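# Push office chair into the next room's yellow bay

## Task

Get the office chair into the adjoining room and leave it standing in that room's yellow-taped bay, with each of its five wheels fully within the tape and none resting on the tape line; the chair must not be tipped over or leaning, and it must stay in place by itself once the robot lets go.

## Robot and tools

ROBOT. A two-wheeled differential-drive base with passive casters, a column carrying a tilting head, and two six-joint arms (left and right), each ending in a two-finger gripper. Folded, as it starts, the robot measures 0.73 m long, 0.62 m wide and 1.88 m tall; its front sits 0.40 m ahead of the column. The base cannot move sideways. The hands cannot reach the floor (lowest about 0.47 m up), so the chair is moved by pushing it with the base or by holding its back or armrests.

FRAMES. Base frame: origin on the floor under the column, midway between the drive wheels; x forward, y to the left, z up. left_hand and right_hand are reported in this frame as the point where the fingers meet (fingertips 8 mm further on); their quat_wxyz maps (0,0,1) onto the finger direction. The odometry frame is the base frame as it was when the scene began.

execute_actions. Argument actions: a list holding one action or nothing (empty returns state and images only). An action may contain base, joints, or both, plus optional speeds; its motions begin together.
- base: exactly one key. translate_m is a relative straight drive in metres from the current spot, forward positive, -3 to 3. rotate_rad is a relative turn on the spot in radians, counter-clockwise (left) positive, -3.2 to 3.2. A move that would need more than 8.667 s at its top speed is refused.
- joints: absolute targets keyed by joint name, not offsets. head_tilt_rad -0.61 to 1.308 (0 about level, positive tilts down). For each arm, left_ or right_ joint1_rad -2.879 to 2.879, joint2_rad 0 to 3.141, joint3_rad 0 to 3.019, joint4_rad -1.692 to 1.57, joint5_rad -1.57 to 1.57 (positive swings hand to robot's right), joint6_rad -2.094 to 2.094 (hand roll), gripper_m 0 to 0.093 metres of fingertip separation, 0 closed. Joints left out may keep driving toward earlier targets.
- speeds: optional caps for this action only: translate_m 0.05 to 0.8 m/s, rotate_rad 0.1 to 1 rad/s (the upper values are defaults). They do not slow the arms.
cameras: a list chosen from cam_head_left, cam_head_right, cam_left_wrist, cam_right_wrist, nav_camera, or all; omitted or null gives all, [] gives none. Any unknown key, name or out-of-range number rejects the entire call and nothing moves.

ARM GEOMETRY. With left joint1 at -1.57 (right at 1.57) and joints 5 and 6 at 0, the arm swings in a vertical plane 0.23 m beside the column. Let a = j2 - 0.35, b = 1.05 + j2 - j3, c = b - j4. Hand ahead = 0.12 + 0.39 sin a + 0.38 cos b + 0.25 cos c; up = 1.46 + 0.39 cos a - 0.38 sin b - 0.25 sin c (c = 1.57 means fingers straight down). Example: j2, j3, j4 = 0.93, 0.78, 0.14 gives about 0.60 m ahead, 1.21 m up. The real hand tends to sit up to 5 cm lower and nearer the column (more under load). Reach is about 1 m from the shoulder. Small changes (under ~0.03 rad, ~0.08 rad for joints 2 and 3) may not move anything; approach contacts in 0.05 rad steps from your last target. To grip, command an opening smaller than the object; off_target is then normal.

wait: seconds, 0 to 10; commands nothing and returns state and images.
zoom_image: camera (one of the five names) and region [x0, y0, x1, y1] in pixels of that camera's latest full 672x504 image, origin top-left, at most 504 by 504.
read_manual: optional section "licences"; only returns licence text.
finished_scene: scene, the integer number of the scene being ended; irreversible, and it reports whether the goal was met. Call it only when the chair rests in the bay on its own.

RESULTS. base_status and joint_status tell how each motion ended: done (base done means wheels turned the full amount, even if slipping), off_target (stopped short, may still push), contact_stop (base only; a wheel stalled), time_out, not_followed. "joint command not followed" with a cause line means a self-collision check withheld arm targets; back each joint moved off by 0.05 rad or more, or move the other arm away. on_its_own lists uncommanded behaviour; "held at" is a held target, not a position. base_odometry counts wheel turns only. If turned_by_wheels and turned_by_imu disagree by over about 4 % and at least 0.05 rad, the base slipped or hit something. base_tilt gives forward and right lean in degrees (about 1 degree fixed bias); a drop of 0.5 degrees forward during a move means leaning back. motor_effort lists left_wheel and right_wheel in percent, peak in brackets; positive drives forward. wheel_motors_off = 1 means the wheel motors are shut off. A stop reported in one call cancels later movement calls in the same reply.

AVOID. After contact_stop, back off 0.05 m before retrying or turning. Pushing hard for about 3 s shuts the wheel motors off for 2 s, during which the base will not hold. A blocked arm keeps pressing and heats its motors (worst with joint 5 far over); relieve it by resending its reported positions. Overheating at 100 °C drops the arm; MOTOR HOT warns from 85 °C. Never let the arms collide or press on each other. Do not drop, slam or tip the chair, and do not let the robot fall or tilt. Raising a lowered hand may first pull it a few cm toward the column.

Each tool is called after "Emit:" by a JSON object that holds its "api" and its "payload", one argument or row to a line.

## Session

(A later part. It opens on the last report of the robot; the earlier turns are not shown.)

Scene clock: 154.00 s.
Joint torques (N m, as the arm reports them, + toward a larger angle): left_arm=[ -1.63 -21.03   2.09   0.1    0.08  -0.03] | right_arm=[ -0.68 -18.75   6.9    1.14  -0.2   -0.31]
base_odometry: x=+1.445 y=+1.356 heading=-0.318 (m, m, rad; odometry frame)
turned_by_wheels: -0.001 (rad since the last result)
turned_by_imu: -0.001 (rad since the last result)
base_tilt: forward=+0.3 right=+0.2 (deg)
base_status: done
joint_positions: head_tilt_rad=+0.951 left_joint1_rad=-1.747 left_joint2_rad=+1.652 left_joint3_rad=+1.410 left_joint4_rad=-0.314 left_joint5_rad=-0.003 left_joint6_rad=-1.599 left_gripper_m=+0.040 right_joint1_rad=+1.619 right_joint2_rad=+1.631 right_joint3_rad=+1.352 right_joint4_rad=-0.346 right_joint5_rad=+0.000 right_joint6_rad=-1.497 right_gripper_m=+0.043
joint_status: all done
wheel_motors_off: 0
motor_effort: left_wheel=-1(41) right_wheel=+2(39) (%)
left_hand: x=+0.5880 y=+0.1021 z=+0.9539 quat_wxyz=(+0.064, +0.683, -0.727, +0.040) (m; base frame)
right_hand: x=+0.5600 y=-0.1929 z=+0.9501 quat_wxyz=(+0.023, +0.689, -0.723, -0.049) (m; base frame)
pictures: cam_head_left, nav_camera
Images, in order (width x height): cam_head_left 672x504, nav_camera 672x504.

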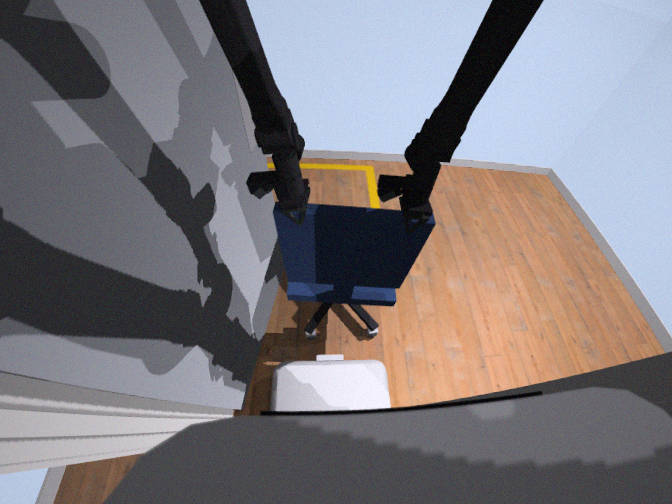

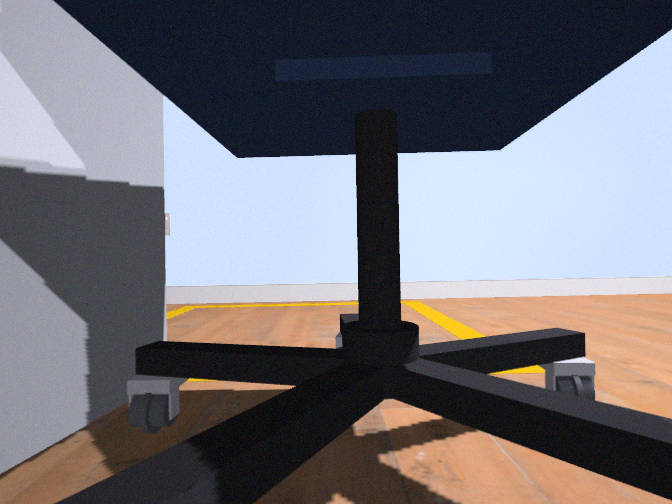

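Emit:
{"api": "execute_actions", "payload": {
  "actions": [
    {"base":{"rotate_rad":-0.12},"speeds":{"rotate_rad":0.15}}
  ],
  "cameras": []
}}

Emit:
{"api": "execute_actions", "payload": {
  "actions": [
    {"base":{"translate_m":0.52},"speeds":{"translate_m":0.18}}
  ],
  "cameras": []
}}

Emit:
{"api": "execute_actions", "payload": {
  "actions": [
    {"base":{"rotate_rad":0.25},"speeds":{"rotate_rad":0.12},"joints":{"left_joint1_rad":-1.62,"right_joint1_rad":1.74}}
  ],
  "cameras": ["cam_head_left","nav_camera"]
}}

Scene clock: 162.10 s.
Joint torques (N m, as the arm reports them, + toward a larger angle): left_arm=[ -4.47 -18.81   4.71  -0.08   0.44   0.92] | right_arm=[ -3.3  -20.13   2.83  -0.33   0.6    0.53]
base_odometry: x=+1.445 y=+1.357 heading=-0.434 (m, m, rad; odometry frame)
turned_by_wheels: -0.116 (rad since the last result)
turned_by_imu: -0.113 (rad since the last result)
base_tilt: forward=+0.3 right=+0.3 (deg)
base_status: done
joint_positions: head_tilt_rad=+0.951 left_joint1_rad=-1.702 left_joint2_rad=+1.640 left_joint3_rad=+1.376 left_joint4_rad=-0.313 left_joint5_rad=-0.010 left_joint6_rad=-1.688 left_gripper_m=+0.041 right_joint1_rad=+1.661 right_joint2_rad=+1.640 right_joint3_rad=+1.399 right_joint4_rad=-0.309 right_joint5_rad=-0.017 right_joint6_rad=-1.587 right_gripper_m=+0.040
joint_status: not commanded
wheel_motors_off: 0
motor_effort: left_wheel=+10(67) right_wheel=-1(64) (%)
left_hand: x=+0.5763 y=+0.1356 z=+0.9519 quat_wxyz=(+0.056, +0.723, -0.689, +0.014) (m; base frame)
right_hand: x=+0.5929 y=-0.1597 z=+0.9517 quat_wxyz=(-0.025, +0.728, -0.684, -0.042) (m; base frame)
pictures: none
No camera images: the call's "cameras" was empty. Leave "cameras" out to get every camera's image.

Scene clock: 165.93 s.
Joint torques (N m, as the arm reports them, + toward a larger angle): left_arm=[ -2.07 -20.43   2.     0.32  -0.01   0.07] | right_arm=[ -0.21 -18.74   6.69   0.77  -0.14  -0.22]
base_odometry: x=+1.917 y=+1.138 heading=-0.435 (m, m, rad; odometry frame)
turned_by_wheels: -0.001 (rad since the last result)
turned_by_imu: -0.002 (rad since the last result)
base_tilt: forward=+0.3 right=+0.3 (deg)
base_status: done
joint_positions: head_tilt_rad=+0.951 left_joint1_rad=-1.751 left_joint2_rad=+1.656 left_joint3_rad=+1.412 left_joint4_rad=-0.313 left_joint5_rad=-0.001 left_joint6_rad=-1.609 left_gripper_m=+0.040 right_joint1_rad=+1.613 right_joint2_rad=+1.633 right_joint3_rad=+1.354 right_joint4_rad=-0.336 right_joint5_rad=-0.002 right_joint6_rad=-1.506 right_gripper_m=+0.043
joint_status: not commanded
wheel_motors_off: 0
motor_effort: left_wheel=+0(62) right_wheel=+3(54) (%)
left_hand: x=+0.5870 y=+0.0992 z=+0.9525 quat_wxyz=(+0.067, +0.685, -0.724, +0.041) (m; base frame)
right_hand: x=+0.5630 y=-0.1964 z=+0.9490 quat_wxyz=(+0.021, +0.691, -0.721, -0.045) (m; base frame)
pictures: none
No camera images: the call's "cameras" was empty. Leave "cameras" out to get every camera's image.

Scene clock: 169.67 s.
Joint torques (N m, as the arm reports them, + toward a larger angle): left_arm=[  3.71 -20.81  -0.59  -0.42  -1.81  -0.7 ] | right_arm=[  4.75 -19.47   5.5    0.44  -1.84  -1.04]
base_odometry: x=+1.917 y=+1.138 heading=-0.192 (m, m, rad; odometry frame)
turned_by_wheels: +0.243 (rad since the last result)
turned_by_imu: +0.238 (rad since the last result)
base_tilt: forward=+0.3 right=+0.2 (deg)
base_status: done
joint_positions: head_tilt_rad=+0.951 left_joint1_rad=-1.694 left_joint2_rad=+1.653 left_joint3_rad=+1.441 left_joint4_rad=-0.300 left_joint5_rad=+0.035 left_joint6_rad=-1.541 left_gripper_m=+0.039 right_joint1_rad=+1.670 right_joint2_rad=+1.637 right_joint3_rad=+1.368 right_joint4_rad=-0.328 right_joint5_rad=+0.032 right_joint6_rad=-1.419 right_gripper_m=+0.042
joint_status: left_joint1_rad time_out (moved +0.057 of +0.131); right_joint1_rad time_out (moved +0.057 of +0.127)
wheel_motors_off: 0
on_its_own: left_joint1_rad reads -1.694 and still pushes toward -1.620 since a time_out; right_joint1_rad reads +1.670 and still pushes toward +1.740 since a time_out
motor_effort: left_wheel=-4(84) right_wheel=+11(59) (%)
left_hand: x=+0.6123 y=+0.1319 z=+0.9525 quat_wxyz=(+0.045, +0.672, -0.737, +0.054) (m; base frame)
right_hand: x=+0.5702 y=-0.1629 z=+0.9501 quat_wxyz=(+0.011, +0.671, -0.740, -0.043) (m; base frame)
pictures: cam_head_left, nav_camera
Images, in order (width x height): cam_head_left 672x504, nav_camera 672x504.

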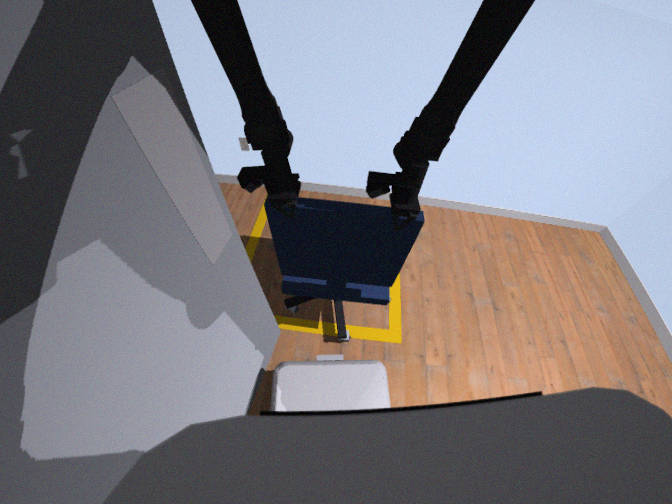

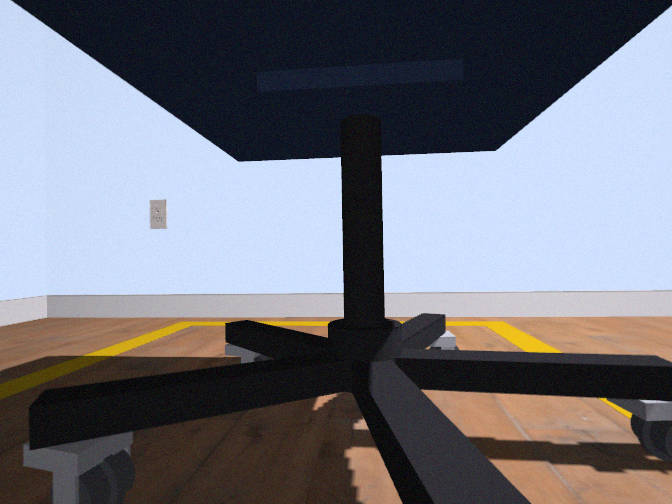

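Emit:
{"api": "execute_actions", "payload": {
  "actions": [
    {"joints":{"left_joint2_rad":1.70,"left_joint3_rad":1.62,"left_joint4_rad":-0.46,"right_joint2_rad":1.70,"right_joint3_rad":1.63,"right_joint4_rad":-0.46,"left_joint1_rad":-1.62,"right_joint1_rad":1.73}}
  ],
  "cameras": []
}}

Emit:
{"api": "execute_actions", "payload": {
  "actions": [
    {"joints":{"left_joint2_rad":1.762,"left_joint3_rad":1.85,"left_joint4_rad":-0.607,"right_joint2_rad":1.762,"right_joint3_rad":1.87,"right_joint4_rad":-0.607,"left_joint1_rad":-1.615,"right_joint1_rad":1.72}}
  ],
  "cameras": []
}}

Emit:
{"api": "execute_actions", "payload": {
  "actions": [
    {"base":{"translate_m":0.07},"speeds":{"translate_m":0.08}}
  ],
  "cameras": ["cam_head_left","nav_camera"]
}}

Scene clock: 176.53 s.
Joint torques (N m, as the arm reports them, + toward a larger angle): left_arm=[  2.91 -21.45   4.17  -0.22  -1.13  -0.46] | right_arm=[  3.2  -19.98   8.6    1.33  -1.44  -0.7 ]
base_odometry: x=+1.917 y=+1.138 heading=-0.193 (m, m, rad; odometry frame)
turned_by_wheels: +0.000 (rad since the last result)
turned_by_imu: +0.000 (rad since the last result)
base_tilt: forward=+0.3 right=+0.2 (deg)
base_status: not commanded
joint_positions: head_tilt_rad=+0.951 left_joint1_rad=-1.671 left_joint2_rad=+1.691 left_joint3_rad=+1.611 left_joint4_rad=-0.439 left_joint5_rad=+0.022 left_joint6_rad=-1.563 left_gripper_m=+0.039 right_joint1_rad=+1.684 right_joint2_rad=+1.689 right_joint3_rad=+1.580 right_joint4_rad=-0.481 right_joint5_rad=+0.024 right_joint6_rad=-1.454 right_gripper_m=+0.042
joint_status: left_joint1_rad time_out (moved +0.022 of +0.074); right_joint1_rad time_out (moved +0.013 of +0.060); the others done
wheel_motors_off: 0
on_its_own: left_joint1_rad reads -1.671 and still pushes toward -1.620 since a time_out; right_joint1_rad reads +1.684 and still pushes toward +1.730 since a time_out
motor_effort: left_wheel=-10(10) right_wheel=+18(22) (%)
left_hand: x=+0.6616 y=+0.1476 z=+0.9551 quat_wxyz=(+0.037, +0.685, -0.726, +0.040) (m; base frame)
right_hand: x=+0.6343 y=-0.1487 z=+0.9519 quat_wxyz=(+0.001, +0.686, -0.726, -0.049) (m; base frame)
pictures: none
No camera images: the call's "cameras" was empty. Leave "cameras" out to get every camera's image.

not run: a stop came earlier in this reply.

not run: a stop came earlier in this reply.

Emit:
{"api": "execute_actions", "payload": {
  "actions": [
    {"base":{"translate_m":0.07},"speeds":{"translate_m":0.08},"joints":{"left_joint2_rad":1.762,"left_joint3_rad":1.85,"left_joint4_rad":-0.607,"right_joint2_rad":1.762,"right_joint3_rad":1.87,"right_joint4_rad":-0.607}}
  ],
  "cameras": ["cam_head_left","nav_camera"]
}}

Scene clock: 179.53 s.
Joint torques (N m, as the arm reports them, + toward a larger angle): left_arm=[  0.15 -23.18   7.07   0.52  -0.53   0.12] | right_arm=[  1.85 -24.2    8.93   0.48  -0.83  -0.14]
base_odometry: x=+1.985 y=+1.124 heading=-0.191 (m, m, rad; odometry frame)
turned_by_wheels: +0.002 (rad since the last result)
turned_by_imu: +0.002 (rad since the last result)
base_tilt: forward=+0.3 right=+0.2 (deg)
base_status: done
joint_positions: head_tilt_rad=+0.951 left_joint1_rad=-1.634 left_joint2_rad=+1.756 left_joint3_rad=+1.821 left_joint4_rad=-0.607 left_joint5_rad=+0.009 left_joint6_rad=-1.613 left_gripper_m=+0.040 right_joint1_rad=+1.712 right_joint2_rad=+1.769 right_joint3_rad=+1.835 right_joint4_rad=-0.607 right_joint5_rad=+0.011 right_joint6_rad=-1.517 right_gripper_m=+0.040
joint_status: all done
wheel_motors_off: 0
motor_effort: left_wheel=-1(57) right_wheel=+1(62) (%)
left_hand: x=+0.7107 y=+0.1756 z=+0.9560 quat_wxyz=(+0.029, +0.710, -0.703, +0.015) (m; base frame)
right_hand: x=+0.7086 y=-0.1212 z=+0.9556 quat_wxyz=(-0.032, +0.712, -0.700, -0.046) (m; base frame)
pictures: cam_head_left, nav_camera
Images, in order (width x height): cam_head_left 672x504, nav_camera 672x504.

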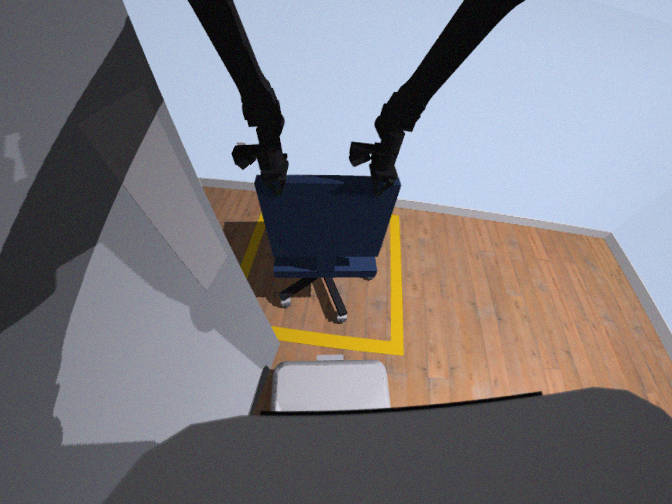

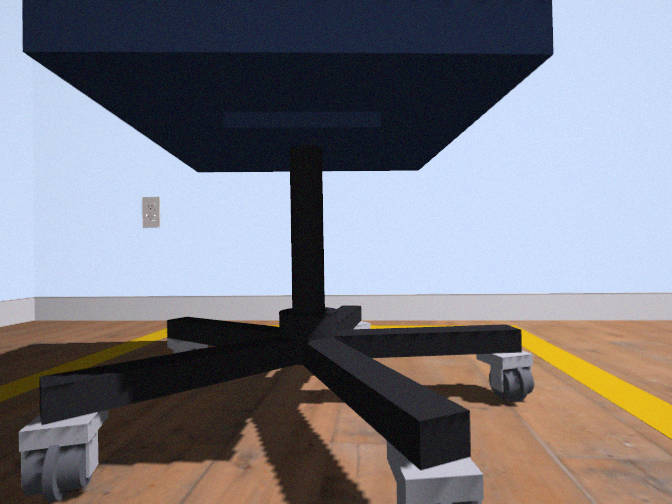

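Looks centred. Release and lift off.

Emit:
{"api": "execute_actions", "payload": {
  "actions": [
    {"joints":{"left_gripper_m":0.093,"right_gripper_m":0.093,"left_joint1_rad":-1.634,"right_joint1_rad":1.712,"left_joint3_rad":1.835,"right_joint3_rad":1.85}}
  ],
  "cameras": []
}}

Emit:
{"api": "execute_actions", "payload": {
  "actions": [
    {"joints":{"left_joint2_rad":1.66,"left_joint3_rad":1.78,"right_joint2_rad":1.66,"right_joint3_rad":1.79}}
  ],
  "cameras": []
}}

Emit:
{"api": "execute_actions", "payload": {
  "actions": [
    {"joints":{"left_joint2_rad":1.56,"left_joint3_rad":1.70,"right_joint2_rad":1.56,"right_joint3_rad":1.71}}
  ],
  "cameras": ["cam_head_left","nav_camera"]
}}

Emit:
{"api": "finished_scene", "payload": {
  "scene": 1
}}

Scene clock: 185.03 s.
Joint torques (N m, as the arm reports them, + toward a larger angle): left_arm=[ -0.98 -23.01   5.53   0.58  -0.2    0.1 ] | right_arm=[  0.53 -24.22   6.94   0.43  -0.47  -0.07]
base_odometry: x=+1.985 y=+1.124 heading=-0.191 (m, m, rad; odometry frame)
turned_by_wheels: +0.000 (rad since the last result)
turned_by_imu: +0.000 (rad since the last result)
base_tilt: forward=+0.3 right=+0.2 (deg)
base_status: not commanded
joint_positions: head_tilt_rad=+0.951 left_joint1_rad=-1.634 left_joint2_rad=+1.756 left_joint3_rad=+1.821 left_joint4_rad=-0.607 left_joint5_rad=+0.002 left_joint6_rad=-1.609 left_gripper_m=+0.093 right_joint1_rad=+1.712 right_joint2_rad=+1.769 right_joint3_rad=+1.835 right_joint4_rad=-0.607 right_joint5_rad=+0.004 right_joint6_rad=-1.521 right_gripper_m=+0.093
joint_status: all done
wheel_motors_off: 0
motor_effort: left_wheel=+3(3) right_wheel=+1(1) (%)
left_hand: x=+0.7107 y=+0.1767 z=+0.9559 quat_wxyz=(+0.027, +0.709, -0.705, +0.013) (m; base frame)
right_hand: x=+0.7085 y=-0.1200 z=+0.9557 quat_wxyz=(-0.034, +0.713, -0.698, -0.049) (m; base frame)
pictures: none
No camera images: the call's "cameras" was empty. Leave "cameras" out to get every camera's image.

Scene clock: 186.13 s.
Joint torques (N m, as the arm reports them, + toward a larger angle): left_arm=[ -1.13 -23.33   6.12   0.82  -0.23   0.12] | right_arm=[  0.38 -23.66   7.37   0.6   -0.48  -0.06]
base_odometry: x=+1.985 y=+1.124 heading=-0.191 (m, m, rad; odometry frame)
turned_by_wheels: +0.000 (rad since the last result)
turned_by_imu: +0.000 (rad since the last result)
base_tilt: forward=+0.3 right=+0.1 (deg)
base_status: not commanded
joint_positions: head_tilt_rad=+0.951 left_joint1_rad=-1.634 left_joint2_rad=+1.658 left_joint3_rad=+1.765 left_joint4_rad=-0.607 left_joint5_rad=+0.002 left_joint6_rad=-1.609 left_gripper_m=+0.093 right_joint1_rad=+1.712 right_joint2_rad=+1.663 right_joint3_rad=+1.775 right_joint4_rad=-0.607 right_joint5_rad=+0.004 right_joint6_rad=-1.522 right_gripper_m=+0.093
joint_status: all done
wheel_motors_off: 0
motor_effort: left_wheel=+3(4) right_wheel=+0(2) (%)
left_hand: x=+0.7262 y=+0.1787 z=+1.0017 quat_wxyz=(+0.012, +0.709, -0.704, +0.028) (m; base frame)
right_hand: x=+0.7269 y=-0.1248 z=+1.0060 quat_wxyz=(-0.052, +0.713, -0.699, -0.033) (m; base frame)
pictures: none
No camera images: the call's "cameras" was empty. Leave "cameras" out to get every camera's image.

Scene clock: 186.97 s.
Joint torques (N m, as the arm reports them, + toward a larger angle): left_arm=[ -0.84 -23.72   6.08   0.63  -0.25   0.03] | right_arm=[  0.1  -24.28   7.54   0.55  -0.45  -0.07]
base_odometry: x=+1.985 y=+1.124 heading=-0.191 (m, m, rad; odometry frame)
turned_by_wheels: +0.000 (rad since the last result)
turned_by_imu: +0.000 (rad since the last result)
base_tilt: forward=+0.3 right=+0.2 (deg)
base_status: not commanded
joint_positions: head_tilt_rad=+0.951 left_joint1_rad=-1.634 left_joint2_rad=+1.562 left_joint3_rad=+1.685 left_joint4_rad=-0.607 left_joint5_rad=+0.002 left_joint6_rad=-1.608 left_gripper_m=+0.093 right_joint1_rad=+1.712 right_joint2_rad=+1.569 right_joint3_rad=+1.695 right_joint4_rad=-0.607 right_joint5_rad=+0.004 right_joint6_rad=-1.522 right_gripper_m=+0.093
joint_status: all done
wheel_motors_off: 0
motor_effort: left_wheel=+3(4) right_wheel=-1(2) (%)
left_hand: x=+0.7238 y=+0.1810 z=+1.0408 quat_wxyz=(+0.007, +0.709, -0.704, +0.034) (m; base frame)
right_hand: x=+0.7237 y=-0.1297 z=+1.0435 quat_wxyz=(-0.057, +0.713, -0.699, -0.029) (m; base frame)
pictures: cam_head_left, nav_camera
Images, in order (width x height): cam_head_left 672x504, nav_camera 672x504.

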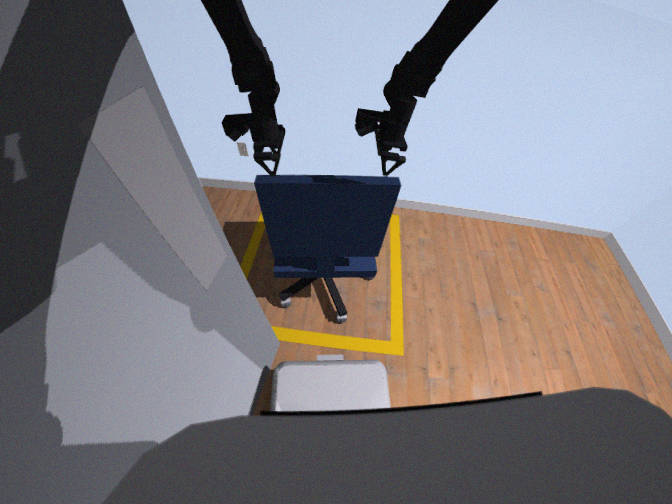

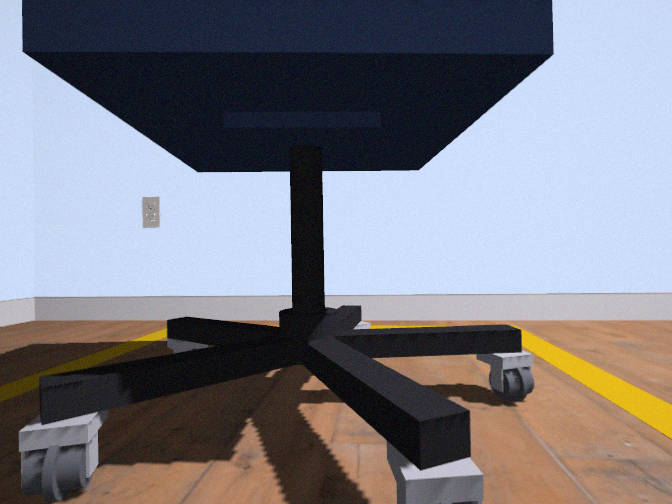

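The scene is finished: the task was done.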